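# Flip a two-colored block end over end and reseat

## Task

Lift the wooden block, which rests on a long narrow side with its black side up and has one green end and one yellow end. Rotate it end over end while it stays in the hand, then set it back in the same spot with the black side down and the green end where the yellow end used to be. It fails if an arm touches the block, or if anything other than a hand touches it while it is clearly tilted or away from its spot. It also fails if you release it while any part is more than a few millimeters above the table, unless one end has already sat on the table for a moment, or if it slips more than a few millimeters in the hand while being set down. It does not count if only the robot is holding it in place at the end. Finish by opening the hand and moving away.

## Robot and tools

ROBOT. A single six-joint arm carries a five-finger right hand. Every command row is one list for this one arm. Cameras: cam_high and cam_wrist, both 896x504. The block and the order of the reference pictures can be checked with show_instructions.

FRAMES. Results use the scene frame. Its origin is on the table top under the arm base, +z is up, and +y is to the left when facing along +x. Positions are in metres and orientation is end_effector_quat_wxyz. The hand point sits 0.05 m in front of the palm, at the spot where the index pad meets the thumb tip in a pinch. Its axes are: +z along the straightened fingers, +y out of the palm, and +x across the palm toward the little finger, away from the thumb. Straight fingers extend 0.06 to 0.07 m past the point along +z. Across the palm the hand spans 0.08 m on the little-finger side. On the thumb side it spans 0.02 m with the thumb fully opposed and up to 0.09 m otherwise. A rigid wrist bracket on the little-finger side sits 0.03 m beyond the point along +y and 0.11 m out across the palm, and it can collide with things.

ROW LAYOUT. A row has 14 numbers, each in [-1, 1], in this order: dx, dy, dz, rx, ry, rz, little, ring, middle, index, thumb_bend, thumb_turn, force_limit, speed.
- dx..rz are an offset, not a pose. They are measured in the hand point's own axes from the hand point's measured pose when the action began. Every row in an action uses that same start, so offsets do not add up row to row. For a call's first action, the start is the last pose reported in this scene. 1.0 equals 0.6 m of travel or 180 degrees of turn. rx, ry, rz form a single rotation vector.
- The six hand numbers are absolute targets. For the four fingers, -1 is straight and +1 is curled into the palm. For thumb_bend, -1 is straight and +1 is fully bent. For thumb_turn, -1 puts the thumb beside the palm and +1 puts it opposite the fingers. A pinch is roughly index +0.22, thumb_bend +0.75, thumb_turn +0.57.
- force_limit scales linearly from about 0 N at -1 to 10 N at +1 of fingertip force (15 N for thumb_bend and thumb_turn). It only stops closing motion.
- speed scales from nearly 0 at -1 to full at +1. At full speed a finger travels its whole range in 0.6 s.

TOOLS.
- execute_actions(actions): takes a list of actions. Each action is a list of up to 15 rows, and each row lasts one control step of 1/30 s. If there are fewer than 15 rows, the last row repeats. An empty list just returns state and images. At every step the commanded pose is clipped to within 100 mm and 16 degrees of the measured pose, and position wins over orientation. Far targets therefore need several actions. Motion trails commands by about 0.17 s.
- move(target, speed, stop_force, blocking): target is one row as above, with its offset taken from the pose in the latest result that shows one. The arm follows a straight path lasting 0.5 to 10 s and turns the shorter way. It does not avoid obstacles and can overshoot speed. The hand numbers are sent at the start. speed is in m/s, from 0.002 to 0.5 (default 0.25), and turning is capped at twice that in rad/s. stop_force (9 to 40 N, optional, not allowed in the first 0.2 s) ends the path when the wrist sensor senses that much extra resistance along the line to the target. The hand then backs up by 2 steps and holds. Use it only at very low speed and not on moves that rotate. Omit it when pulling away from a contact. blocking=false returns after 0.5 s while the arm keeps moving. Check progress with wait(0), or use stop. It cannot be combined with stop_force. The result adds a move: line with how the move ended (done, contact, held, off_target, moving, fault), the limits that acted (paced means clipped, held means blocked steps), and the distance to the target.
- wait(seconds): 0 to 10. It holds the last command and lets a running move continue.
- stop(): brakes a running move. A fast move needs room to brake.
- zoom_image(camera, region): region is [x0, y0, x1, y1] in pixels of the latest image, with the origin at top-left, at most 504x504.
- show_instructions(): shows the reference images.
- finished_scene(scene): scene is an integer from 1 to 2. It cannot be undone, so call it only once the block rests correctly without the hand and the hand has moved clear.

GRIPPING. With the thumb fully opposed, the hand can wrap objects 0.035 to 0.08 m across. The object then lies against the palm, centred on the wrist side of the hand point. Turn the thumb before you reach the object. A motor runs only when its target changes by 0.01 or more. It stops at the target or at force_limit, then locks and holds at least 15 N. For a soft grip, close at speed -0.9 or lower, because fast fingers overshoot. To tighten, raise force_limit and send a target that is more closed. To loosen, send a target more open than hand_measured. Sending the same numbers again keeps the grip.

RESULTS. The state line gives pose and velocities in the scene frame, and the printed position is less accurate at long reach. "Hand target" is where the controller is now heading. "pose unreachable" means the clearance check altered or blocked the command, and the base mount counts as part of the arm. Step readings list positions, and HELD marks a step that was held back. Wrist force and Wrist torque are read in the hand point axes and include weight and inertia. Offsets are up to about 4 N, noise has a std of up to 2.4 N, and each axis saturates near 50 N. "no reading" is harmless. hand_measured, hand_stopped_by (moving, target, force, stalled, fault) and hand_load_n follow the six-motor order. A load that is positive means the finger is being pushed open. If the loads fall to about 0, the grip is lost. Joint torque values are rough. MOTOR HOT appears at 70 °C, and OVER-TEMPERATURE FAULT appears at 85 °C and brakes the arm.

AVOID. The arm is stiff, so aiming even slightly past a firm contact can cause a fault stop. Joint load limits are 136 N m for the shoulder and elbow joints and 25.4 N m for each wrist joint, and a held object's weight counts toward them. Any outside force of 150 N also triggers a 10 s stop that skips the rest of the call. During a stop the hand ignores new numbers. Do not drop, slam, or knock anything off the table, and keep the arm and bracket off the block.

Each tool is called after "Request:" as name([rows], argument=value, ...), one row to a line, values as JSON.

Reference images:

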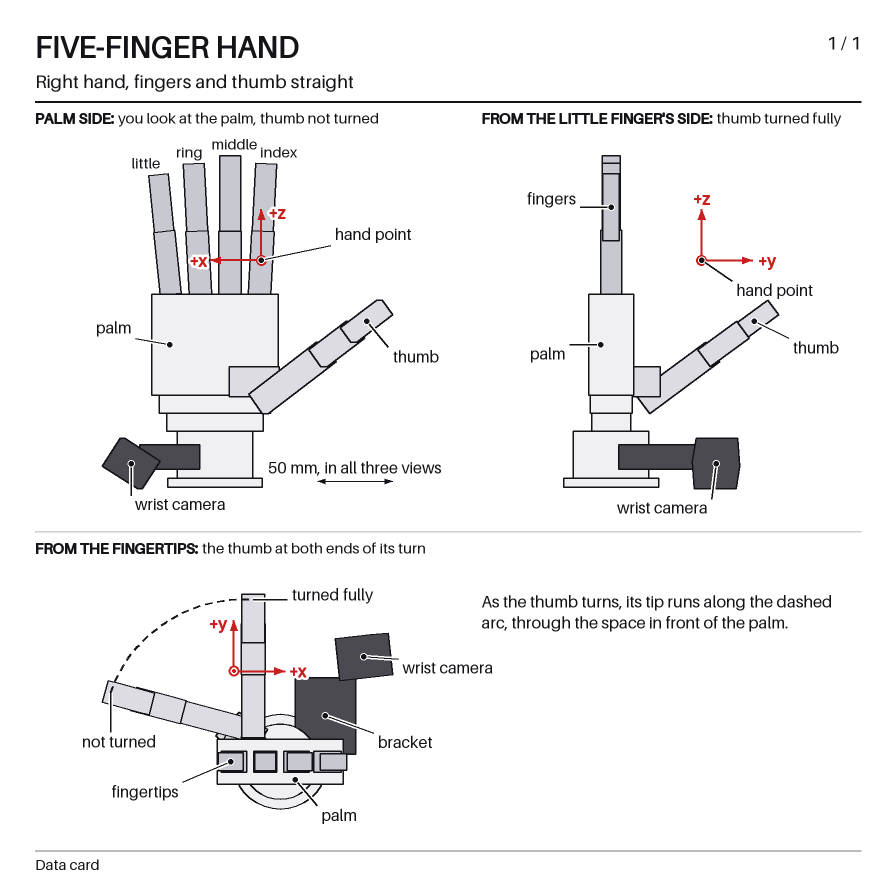

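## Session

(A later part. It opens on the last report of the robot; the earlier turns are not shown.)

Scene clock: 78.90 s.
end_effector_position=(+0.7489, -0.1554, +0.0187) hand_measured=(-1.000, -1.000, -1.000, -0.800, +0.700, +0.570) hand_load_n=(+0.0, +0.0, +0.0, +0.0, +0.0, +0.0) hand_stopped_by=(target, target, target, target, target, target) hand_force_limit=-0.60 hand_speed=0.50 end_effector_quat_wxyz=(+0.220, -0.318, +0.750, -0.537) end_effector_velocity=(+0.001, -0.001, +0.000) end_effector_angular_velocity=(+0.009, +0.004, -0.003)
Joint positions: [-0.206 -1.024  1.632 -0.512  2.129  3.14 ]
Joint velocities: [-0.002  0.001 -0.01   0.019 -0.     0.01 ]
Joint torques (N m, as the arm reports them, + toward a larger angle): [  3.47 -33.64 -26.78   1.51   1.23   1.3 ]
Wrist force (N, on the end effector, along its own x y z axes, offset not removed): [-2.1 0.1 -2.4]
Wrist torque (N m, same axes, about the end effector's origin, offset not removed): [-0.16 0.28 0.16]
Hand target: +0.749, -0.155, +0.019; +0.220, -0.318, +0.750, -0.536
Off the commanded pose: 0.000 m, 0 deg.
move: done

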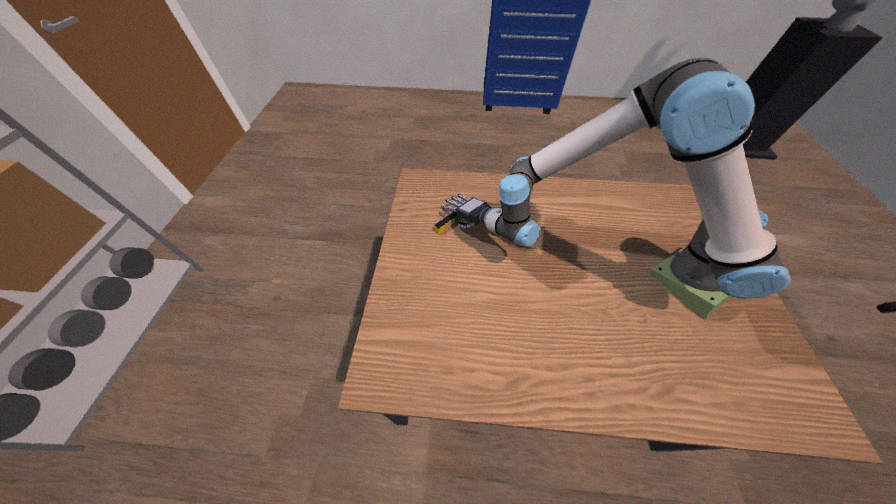

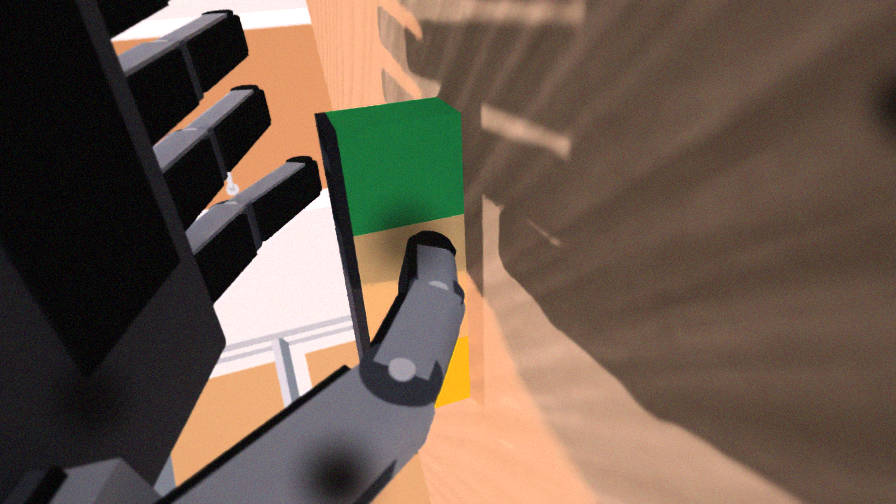

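Request:
move(target=[0,-0.006,0.012,0,0,0,-1,-1,-1,-0.8,0.7,0.57,-0.6,0.5], speed=0.02)

Request:
execute_actions([
  [[0,0,0,0,0,0,-1,-1,-1,0.2,0.7,0.57,-0.6,-0.6]],
  [[0,0,0,0,0,0,-1,-1,-1,0.2,0.7,0.57,-0.6,-0.7]],
  [[0,0,0,0,0,0,-1,-1,-1,0.2,0.7,0.57,-0.6,-0.8]],
  [[0,0,0,0,0,0,-1,-1,-1,0.2,0.7,0.57,-0.6,-0.8]],
])

Request:
zoom_image(camera="cam_high", region=[410, 170, 530, 260])

Scene clock: 84.23 s.
end_effector_position=(+0.7544, -0.1609, +0.0197) hand_measured=(-1.000, -1.000, -1.000, -0.800, +0.700, +0.570) hand_load_n=(+0.0, +0.0, +0.0, +0.0, +0.0, +0.0) hand_stopped_by=(target, target, target, target, target, target) hand_force_limit=-0.60 hand_speed=0.50 end_effector_quat_wxyz=(+0.220, -0.318, +0.750, -0.537) end_effector_velocity=(+0.001, -0.002, -0.000) end_effector_angular_velocity=(-0.001, +0.001, -0.001)
Joint positions: [-0.213 -1.017  1.612 -0.499  2.122  3.139]
Joint velocities: [-0.002  0.002 -0.005  0.003 -0.001 -0.001]
Joint torques (N m, as the arm reports them, + toward a larger angle): [  3.41 -39.54 -30.31   1.81  -2.13  -1.51]
Wrist force (N, on the end effector, along its own x y z axes, offset not removed): [3.5 -1.3 -2.5]
Wrist torque (N m, same axes, about the end effector's origin, offset not removed): [-0.10 -0.17 0.33]
Hand target: +0.755, -0.161, +0.020; +0.220, -0.318, +0.750, -0.537
Off the commanded pose: 0.000 m, 0 deg.
move: done

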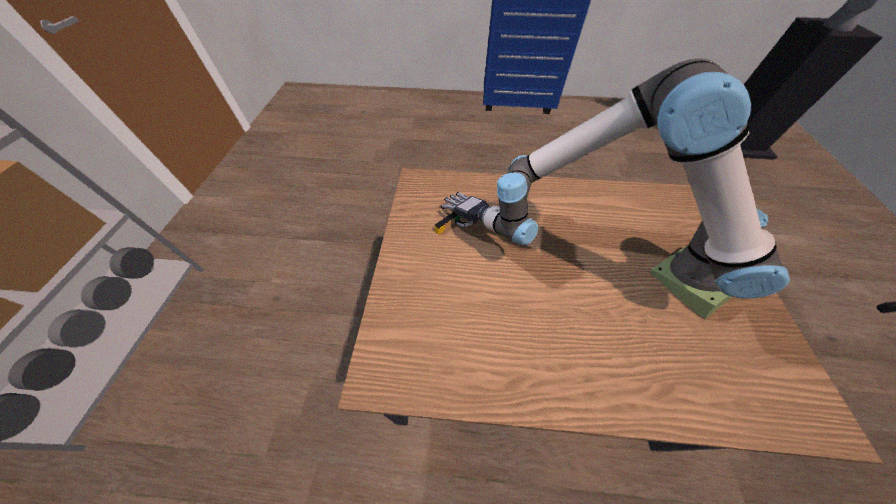

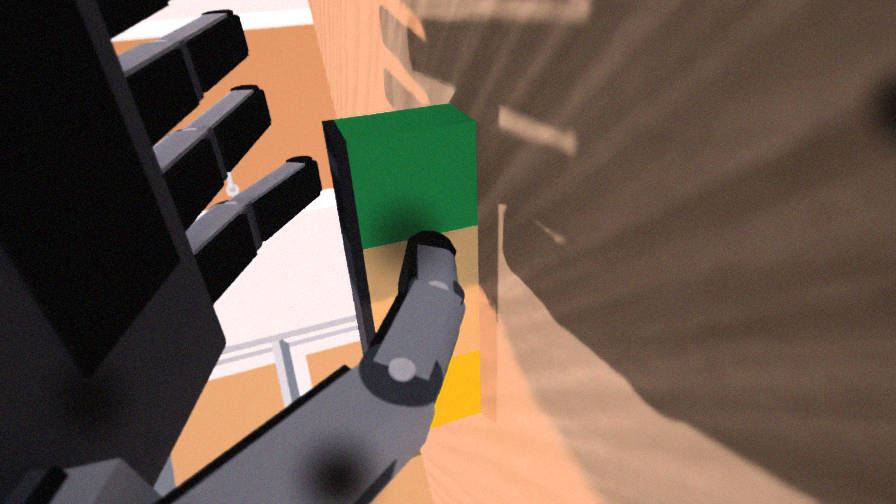

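Scene clock: 86.23 s.
end_effector_position=(+0.7545, -0.1609, +0.0197) hand_measured=(-1.000, -1.000, -1.000, -0.086, +0.700, +0.570) hand_load_n=(+0.0, +0.0, +0.0, +4.0, +1.0, +0.0) hand_stopped_by=(target, target, target, force, target, target) hand_force_limit=-0.60 hand_speed=-0.80 end_effector_quat_wxyz=(+0.220, -0.318, +0.750, -0.537) end_effector_velocity=(-0.000, +0.001, -0.000) end_effector_angular_velocity=(-0.000, +0.002, +0.001)
Joint positions: [-0.213 -1.017  1.612 -0.499  2.122  3.139]
Joint velocities: [ 0.001  0.     0.     0.002  0.    -0.001]
Joint torques (N m, as the arm reports them, + toward a larger angle): [  8.67 -47.14  -6.15  -0.92  -0.11  -1.3 ]
Wrist force (N, on the end effector, along its own x y z axes, offset not removed): [-0.8 3.5 -1.6]
Wrist torque (N m, same axes, about the end effector's origin, offset not removed): [0.79 0.34 0.34]
Hand target: +0.754, -0.161, +0.020; +0.220, -0.318, +0.750, -0.537
Off the commanded pose: 0.000 m, 0 deg.
Step readings (end_effector_position; steps 1 to 15: 1st action; 16 to 30: 2nd action; 31 to 45: 3rd action; 46 to 60: 4th action):
0: (+0.7544, -0.1609, +0.0197)
1: (+0.7545, -0.1609, +0.0197)
2: (+0.7545, -0.1609, +0.0197)
4: (+0.7545, -0.1609, +0.0197)
8: (+0.7545, -0.1609, +0.0197)
15: (+0.7545, -0.1609, +0.0197)
16: (+0.7545, -0.1609, +0.0197)
17: (+0.7545, -0.1609, +0.0197)
19: (+0.7545, -0.1609, +0.0197)
23: (+0.7545, -0.1609, +0.0197)
30: (+0.7545, -0.1609, +0.0197)
31: (+0.7545, -0.1609, +0.0197)
32: (+0.7545, -0.1609, +0.0197)
34: (+0.7545, -0.1609, +0.0197)
38: (+0.7545, -0.1609, +0.0197)
45: (+0.7545, -0.1609, +0.0197)
46: (+0.7545, -0.1609, +0.0197)
47: (+0.7545, -0.1609, +0.0197)
49: (+0.7545, -0.1609, +0.0197)
53: (+0.7545, -0.1609, +0.0197)
60: end_effector_position above

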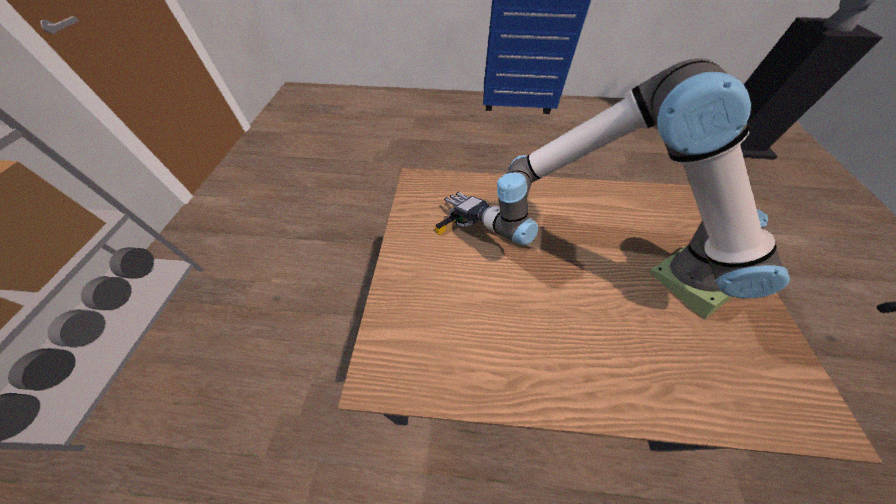

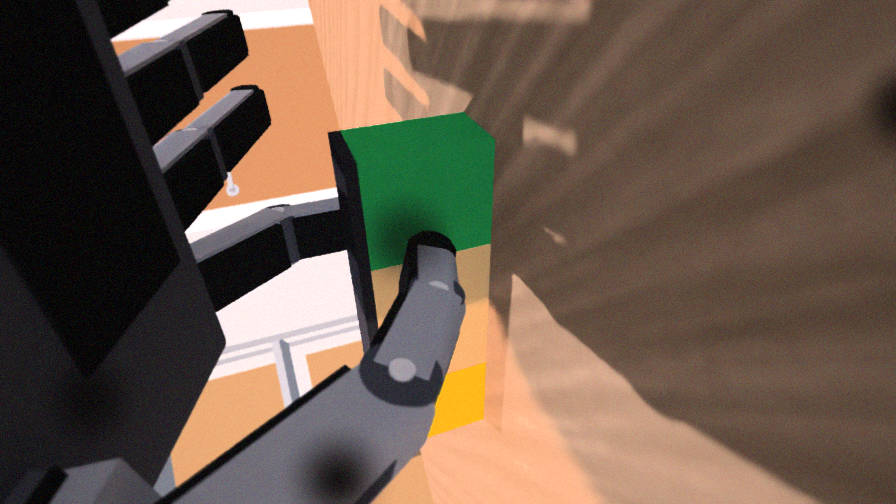

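Region (410, 170, 530, 260) of cam_high's 896x504 image, scaled by 4.200, with more detail than that image has; it fills the top 378 rows of this view, and the rest is white.

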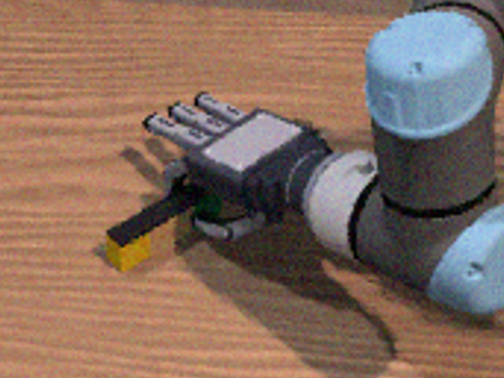

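Request:
execute_actions([
  [[0,0,0,0,0,0,-1,-1,-1,0.3,0.7,0.57,0.6,-0.9]],
  [[0,0,0,0,0,0,-1,-1,-1,0.3,0.7,0.57,0.6,-0.9]],
])

Request:
move(target=[0.003,-0.236,-0.082,0,0,0,-1,-1,-1,0.3,0.7,0.57,0.6,-0.9], speed=0.12)

Scene clock: 90.33 s.
end_effector_position=(+0.7545, -0.1609, +0.0197) hand_measured=(-1.000, -1.000, -1.000, -0.072, +0.700, +0.570) hand_load_n=(+0.0, +0.0, +0.0, +9.0, +1.5, -0.5) hand_stopped_by=(target, target, target, force, target, target) hand_force_limit=0.60 hand_speed=-0.90 end_effector_quat_wxyz=(+0.220, -0.318, +0.750, -0.537) end_effector_velocity=(-0.001, +0.000, -0.001) end_effector_angular_velocity=(+0.001, +0.003, -0.000)
Joint positions: [-0.213 -1.017  1.612 -0.499  2.122  3.139]
Joint velocities: [-0.001  0.     0.002  0.001  0.     0.001]
Joint torques (N m, as the arm reports them, + toward a larger angle): [  9.63 -47.07  -7.32  -1.23  -0.06  -1.29]
Wrist force (N, on the end effector, along its own x y z axes, offset not removed): [-0.2 -3.2 0.3]
Wrist torque (N m, same axes, about the end effector's origin, offset not removed): [-0.12 0.06 0.33]
Hand target: +0.754, -0.161, +0.020; +0.220, -0.318, +0.750, -0.537
Off the commanded pose: 0.000 m, 0 deg.
Step readings (end_effector_position; steps 1 to 15: 1st action; 16 to 30: 2nd action):
0: (+0.7545, -0.1609, +0.0197)
1: (+0.7545, -0.1609, +0.0197)
2: (+0.7545, -0.1609, +0.0197)
4: (+0.7545, -0.1609, +0.0197)
8: (+0.7545, -0.1609, +0.0197)
15: (+0.7545, -0.1609, +0.0197)
16: (+0.7545, -0.1609, +0.0197)
17: (+0.7545, -0.1609, +0.0197)
19: (+0.7545, -0.1609, +0.0197)
23: (+0.7545, -0.1609, +0.0197)
30: end_effector_position above

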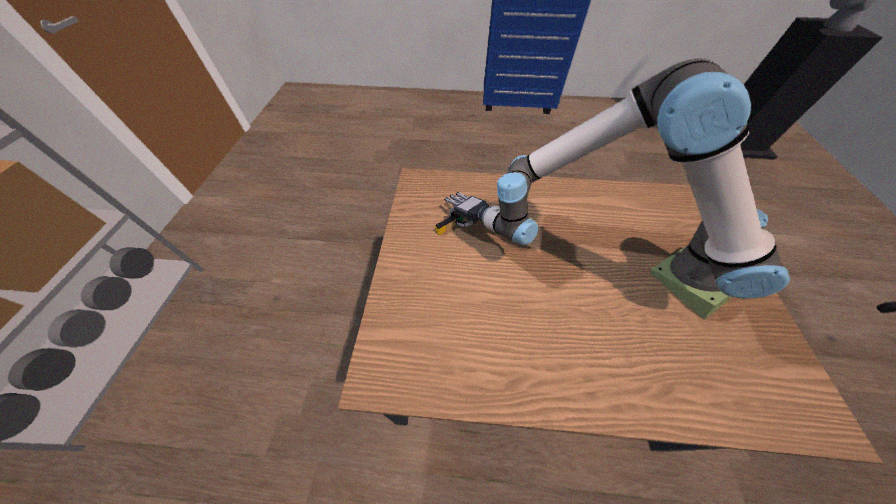

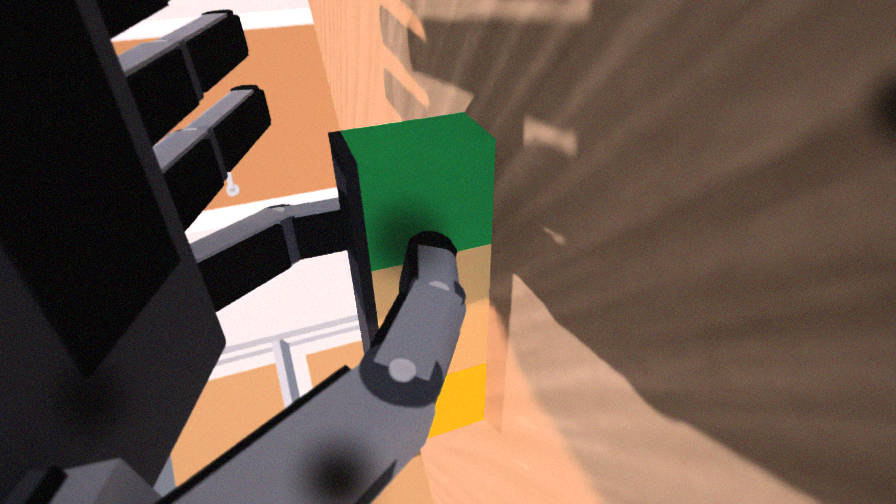

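Scene clock: 92.03 s.
end_effector_position=(+0.7545, -0.1609, +0.1694) hand_measured=(-1.000, -1.000, -1.000, -0.072, +0.698, +0.570) hand_load_n=(+0.0, +0.0, +0.0, +8.0, +2.5, -1.0) hand_stopped_by=(target, target, target, force, target, target) hand_force_limit=0.60 hand_speed=-0.90 end_effector_quat_wxyz=(+0.220, -0.318, +0.750, -0.537) end_effector_velocity=(-0.000, +0.001, +0.002) end_effector_angular_velocity=(+0.001, +0.001, +0.000)
Joint positions: [-0.165 -1.208  1.495 -0.188  2.169  3.144]
Joint velocities: [ 0.001 -0.002 -0.002  0.006  0.001  0.002]
Joint torques (N m, as the arm reports them, + toward a larger angle): [ 14.52 -55.52 -31.91   2.03   1.46   1.83]
Wrist force (N, on the end effector, along its own x y z axes, offset not removed): [-1.4 -1.3 -3.1]
Wrist torque (N m, same axes, about the end effector's origin, offset not removed): [-0.39 0.59 0.33]
Hand target: +0.754, -0.161, +0.170; +0.220, -0.318, +0.750, -0.537
Off the commanded pose: 0.000 m, 0 deg.
move: done

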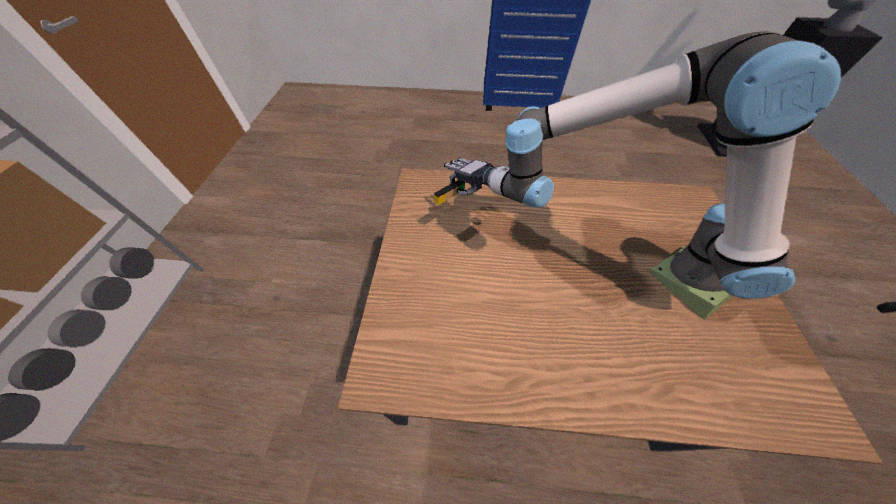

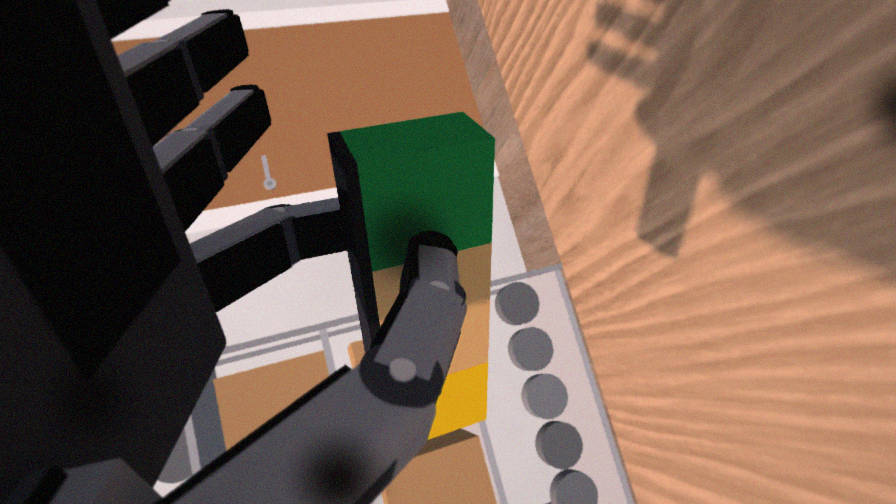

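Request:
execute_actions([
  [[0,0,0,0,0,0,-1,-1,-1,-0.092,0.7,0.57,0.6,-0.95]],
  [[0,0,0,0,0,0,-1,-1,-1,-0.092,0.7,0.57,0.6,-0.95]],
])

Scene clock: 94.97 s.
end_effector_position=(+0.7545, -0.1609, +0.1694) hand_measured=(-1.000, -1.000, -1.000, -0.092, +0.700, +0.570) hand_load_n=(+0.0, +0.0, +0.0, +1.0, +1.0, +0.0) hand_stopped_by=(target, target, target, target, target, target) hand_force_limit=0.60 hand_speed=-0.95 end_effector_quat_wxyz=(+0.220, -0.318, +0.750, -0.537) end_effector_velocity=(+0.000, -0.000, +0.001) end_effector_angular_velocity=(-0.001, -0.001, -0.000)
Joint positions: [-0.165 -1.208  1.495 -0.188  2.169  3.144]
Joint velocities: [ 0.    -0.    -0.001 -0.001  0.    -0.001]
Joint torques (N m, as the arm reports them, + toward a larger angle): [  7.44 -38.54  -8.88  -2.39  -0.85   0.42]
Wrist force (N, on the end effector, along its own x y z axes, offset not removed): [2.7 -0.2 -0.1]
Wrist torque (N m, same axes, about the end effector's origin, offset not removed): [-0.33 -0.26 0.53]
Hand target: +0.754, -0.161, +0.169; +0.220, -0.318, +0.750, -0.537
Off the commanded pose: 0.000 m, 0 deg.
Step readings (end_effector_position; steps 1 to 15: 1st action; 16 to 30: 2nd action):
0: (+0.7545, -0.1609, +0.1695)
1: (+0.7545, -0.1609, +0.1695)
2: (+0.7545, -0.1609, +0.1695)
4: (+0.7545, -0.1609, +0.1695)
8: (+0.7545, -0.1609, +0.1696)
15: (+0.7545, -0.1609, +0.1695)
16: (+0.7545, -0.1609, +0.1694)
17: (+0.7545, -0.1609, +0.1694)
19: (+0.7545, -0.1609, +0.1694)
23: (+0.7545, -0.1609, +0.1694)
30: end_effector_position above

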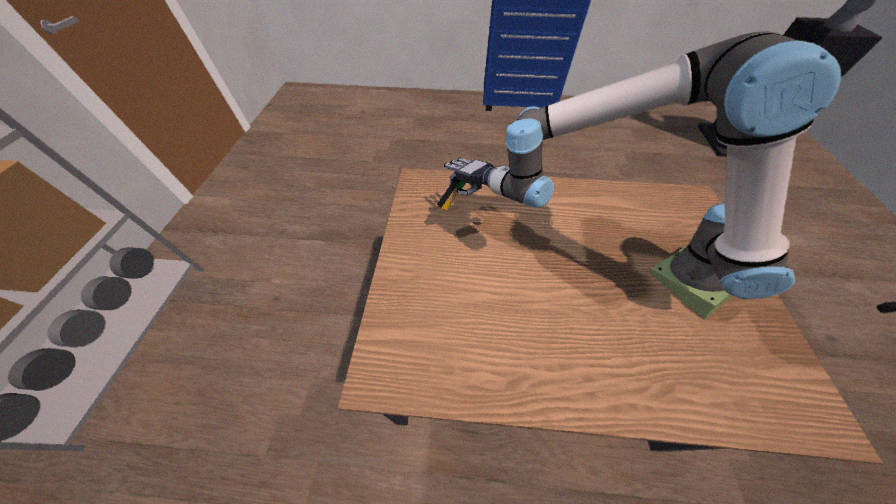

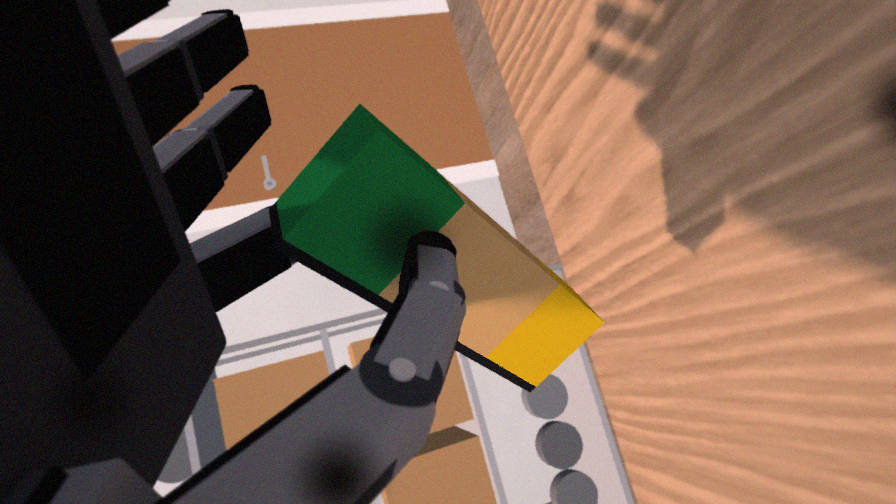

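Request:
move(target=[0,0,0,0,-0.13,0.375,-1,-1,-1,-0.092,0.7,0.57,0.6,-0.95], speed=0.15)

Scene clock: 101.00 s.
end_effector_position=(+0.7544, -0.1609, +0.1695) hand_measured=(-1.000, -1.000, -1.000, -0.092, +0.700, +0.570) hand_load_n=(+0.0, +0.0, +0.0, +1.0, +1.0, -0.5) hand_stopped_by=(target, target, target, target, target, target) hand_force_limit=0.60 hand_speed=-0.95 end_effector_quat_wxyz=(+0.618, +0.053, +0.742, -0.253) end_effector_velocity=(+0.000, -0.000, -0.000) end_effector_angular_velocity=(+0.007, -0.007, +0.000)
Joint positions: [-0.408 -1.259  1.891 -0.75   1.599  4.272]
Joint velocities: [-0.001  0.002  0.001 -0.007 -0.002  0.009]
Joint torques (N m, as the arm reports them, + toward a larger angle): [  2.37 -30.13  -3.22  -3.1   -2.22   1.43]
Wrist force (N, on the end effector, along its own x y z axes, offset not removed): [-2.1 -1.2 -3.3]
Wrist torque (N m, same axes, about the end effector's origin, offset not removed): [-0.08 0.34 -0.16]
Hand target: +0.754, -0.161, +0.170; +0.618, +0.053, +0.742, -0.253
Off the commanded pose: 0.000 m, 0 deg.
move: done

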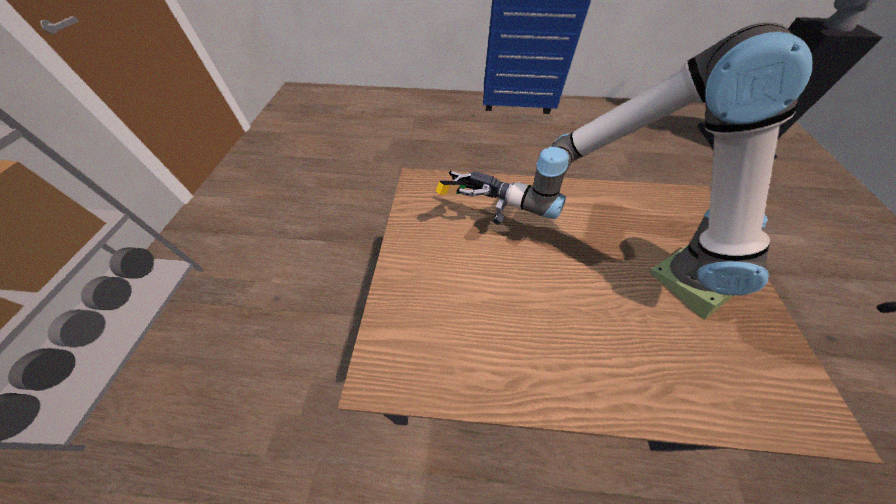

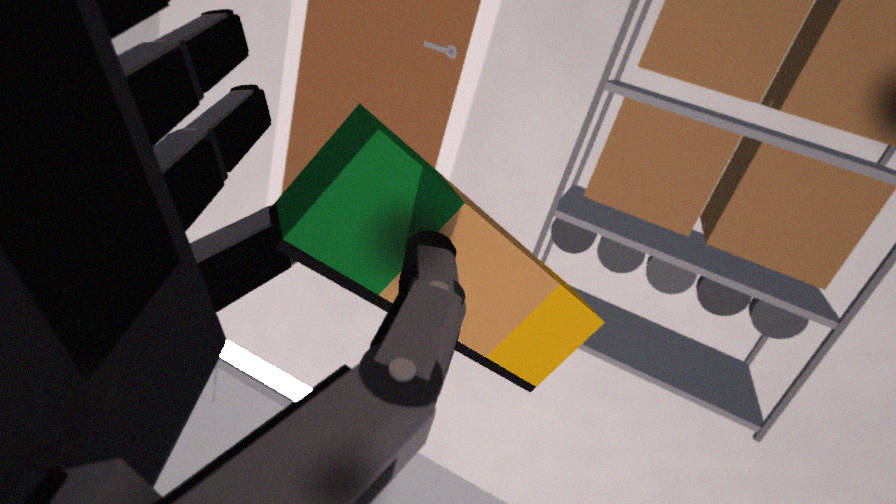

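Request:
move(target=[0,0,0,0,0.29,-0.84,-1,-1,-1,-0.092,0.7,0.57,0.6,-0.95], speed=0.22)

Scene clock: 117.17 s.
end_effector_position=(+0.7543, -0.1604, +0.1692) hand_measured=(-1.000, -1.000, -1.000, -0.092, +0.700, +0.570) hand_load_n=(+0.0, +0.0, +0.0, +1.0, +1.0, +0.0) hand_stopped_by=(target, target, target, target, target, target) hand_force_limit=0.60 hand_speed=-0.95 end_effector_quat_wxyz=(+0.201, +0.551, -0.524, +0.617) end_effector_velocity=(-0.000, +0.001, -0.001) end_effector_angular_velocity=(-0.000, +0.002, +0.001)
Joint positions: [ 0.007 -0.965  1.264 -0.491  2.621  1.883]
Joint velocities: [ 0.001 -0.     0.002  0.    -0.    -0.001]
Joint torques (N m, as the arm reports them, + toward a larger angle): [  5.42 -62.17 -34.47   1.16  -2.07   1.81]
Wrist force (N, on the end effector, along its own x y z axes, offset not removed): [-1.2 1.8 -5.2]
Wrist torque (N m, same axes, about the end effector's origin, offset not removed): [0.49 0.33 0.16]
Hand target: +0.754, -0.160, +0.169; +0.201, +0.551, -0.524, +0.617
Off the commanded pose: 0.001 m, 26 deg; orientation clipped at the last step of the last action.
move: held; limits=paced,held; held on 34 of 200 steps, including the last
pose unreachable: on one or more control steps of this call, first in action 0 (counted from 0), an arm could not follow its commanded pose, so it was not sent that pose on those steps. On the call's last step it was still not sent that pose. It may still have moved: this result reports where it is.
cause: the commanded pose would bring two parts of the arm too close to each other (joints 4 (wrist 1) to 6 (wrist 3) lie between them).

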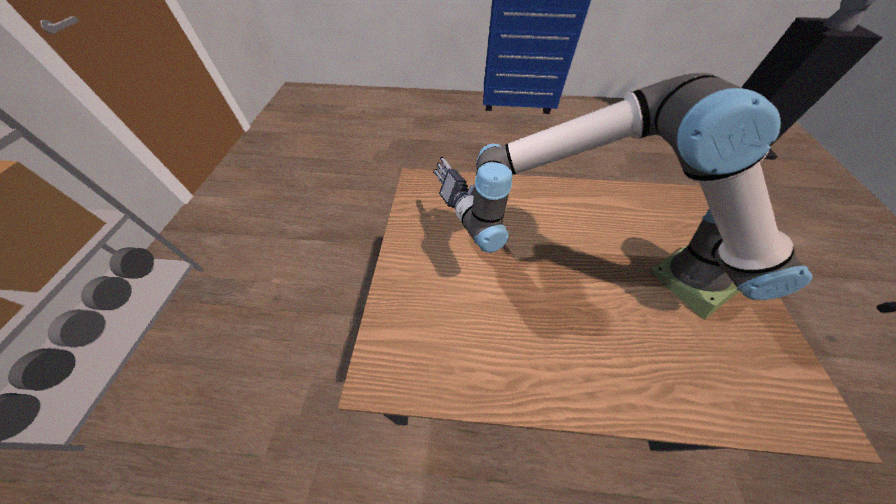

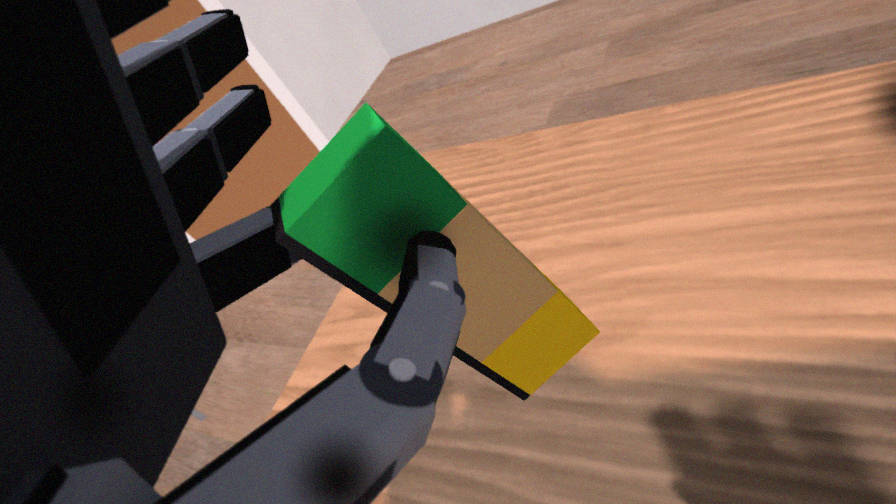

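Request:
move(target=[0,0,0,0.198,-0.094,-0.035,-1,-1,-1,-0.092,0.7,0.57,0.6,-0.95], speed=0.22)

Request:
move(target=[0,0,0,0,0.082,-0.236,-1,-1,-1,-0.092,0.7,0.57,0.6,-0.95], speed=0.15)

Scene clock: 125.27 s.
end_effector_position=(+0.7544, -0.1606, +0.1693) hand_measured=(-1.000, -1.000, -1.000, -0.092, +0.700, +0.570) hand_load_n=(+0.0, +0.0, +0.0, +1.0, +1.0, +0.0) hand_stopped_by=(target, target, target, target, target, target) hand_force_limit=0.60 hand_speed=-0.95 end_effector_quat_wxyz=(-0.021, +0.697, -0.304, +0.649) end_effector_velocity=(+0.000, -0.000, +0.000) end_effector_angular_velocity=(-0.000, -0.002, +0.012)
Joint positions: [-0.203 -1.259  1.699 -0.5    1.731  1.87 ]
Joint velocities: [-0.006 -0.003  0.004 -0.002 -0.017 -0.001]
Joint torques (N m, as the arm reports them, + toward a larger angle): [  0.97 -51.68  -4.89  -2.81  -2.31  -1.58]
Wrist force (N, on the end effector, along its own x y z axes, offset not removed): [-0.5 2.6 -1.7]
Wrist torque (N m, same axes, about the end effector's origin, offset not removed): [0.34 0.40 0.28]
Hand target: +0.754, -0.161, +0.169; -0.022, +0.697, -0.304, +0.649
Off the commanded pose: 0.000 m, 0 deg.
move: done; limits=paced

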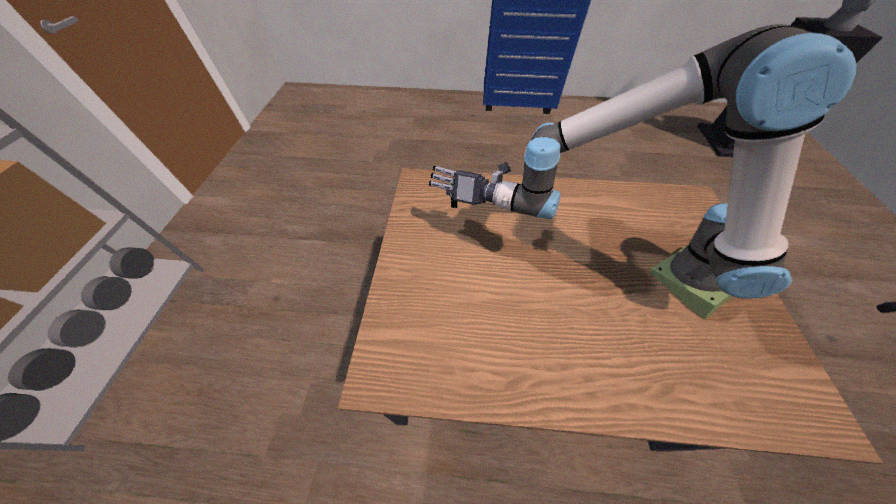

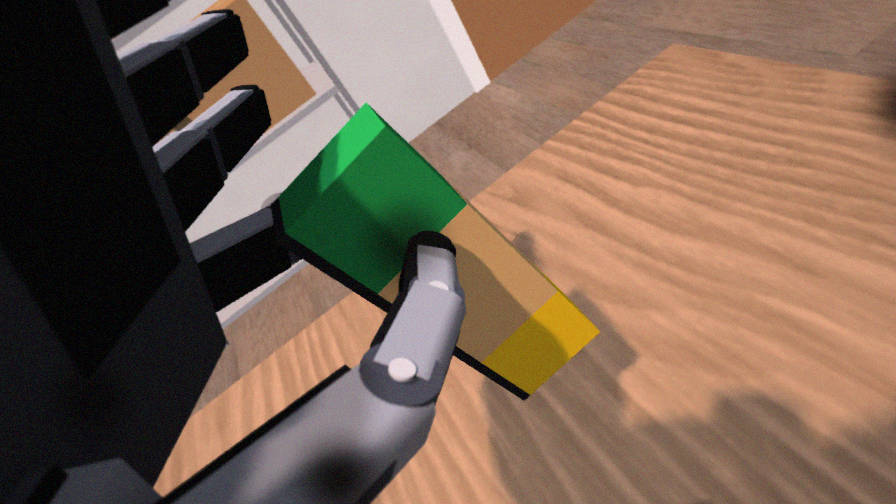

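Scene clock: 128.30 s.
end_effector_position=(+0.7542, -0.1606, +0.1693) hand_measured=(-1.000, -1.000, -1.000, -0.092, +0.700, +0.570) hand_load_n=(+0.0, +0.0, +0.0, +1.0, +0.5, +0.0) hand_stopped_by=(target, target, target, target, target, target) hand_force_limit=0.60 hand_speed=-0.95 end_effector_quat_wxyz=(+0.253, +0.672, -0.033, +0.695) end_effector_velocity=(-0.000, -0.001, -0.001) end_effector_angular_velocity=(-0.009, +0.001, -0.001)
Joint positions: [-0.176 -1.126  1.842 -1.031  1.732  1.08 ]
Joint velocities: [-0.002  0.002  0.002 -0.008 -0.002 -0.009]
Joint torques (N m, as the arm reports them, + toward a larger angle): [  1.57 -33.3   -2.92  -3.74  -2.59  -1.46]
Wrist force (N, on the end effector, along its own x y z axes, offset not removed): [3.6 -1.9 -4.8]
Wrist torque (N m, same axes, about the end effector's origin, offset not removed): [-0.24 -0.25 0.24]
Hand target: +0.754, -0.161, +0.169; +0.253, +0.672, -0.032, +0.695
Off the commanded pose: 0.000 m, 0 deg.
move: done

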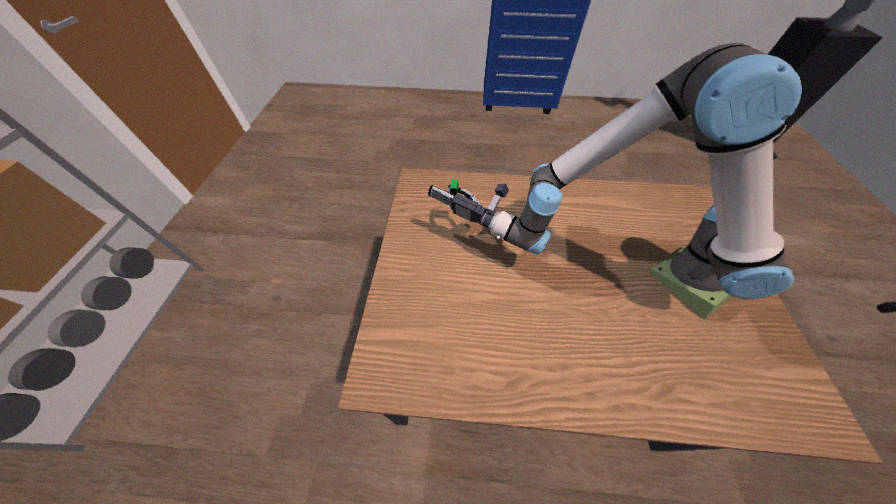

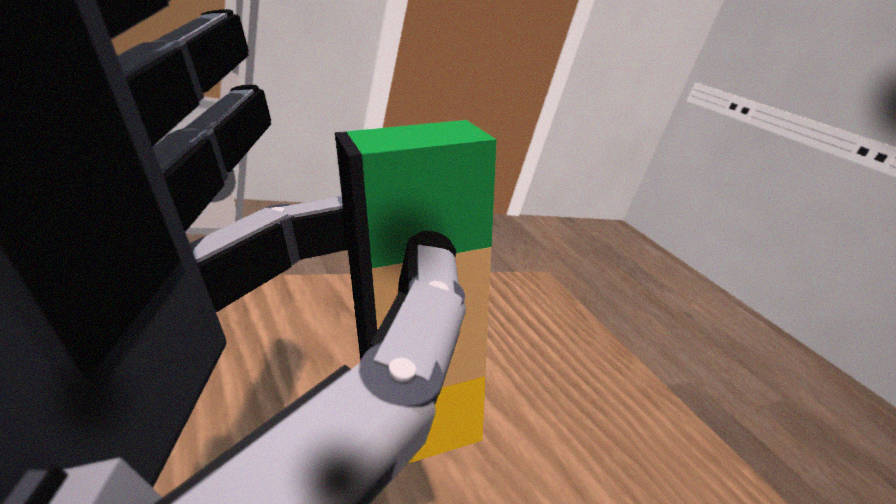

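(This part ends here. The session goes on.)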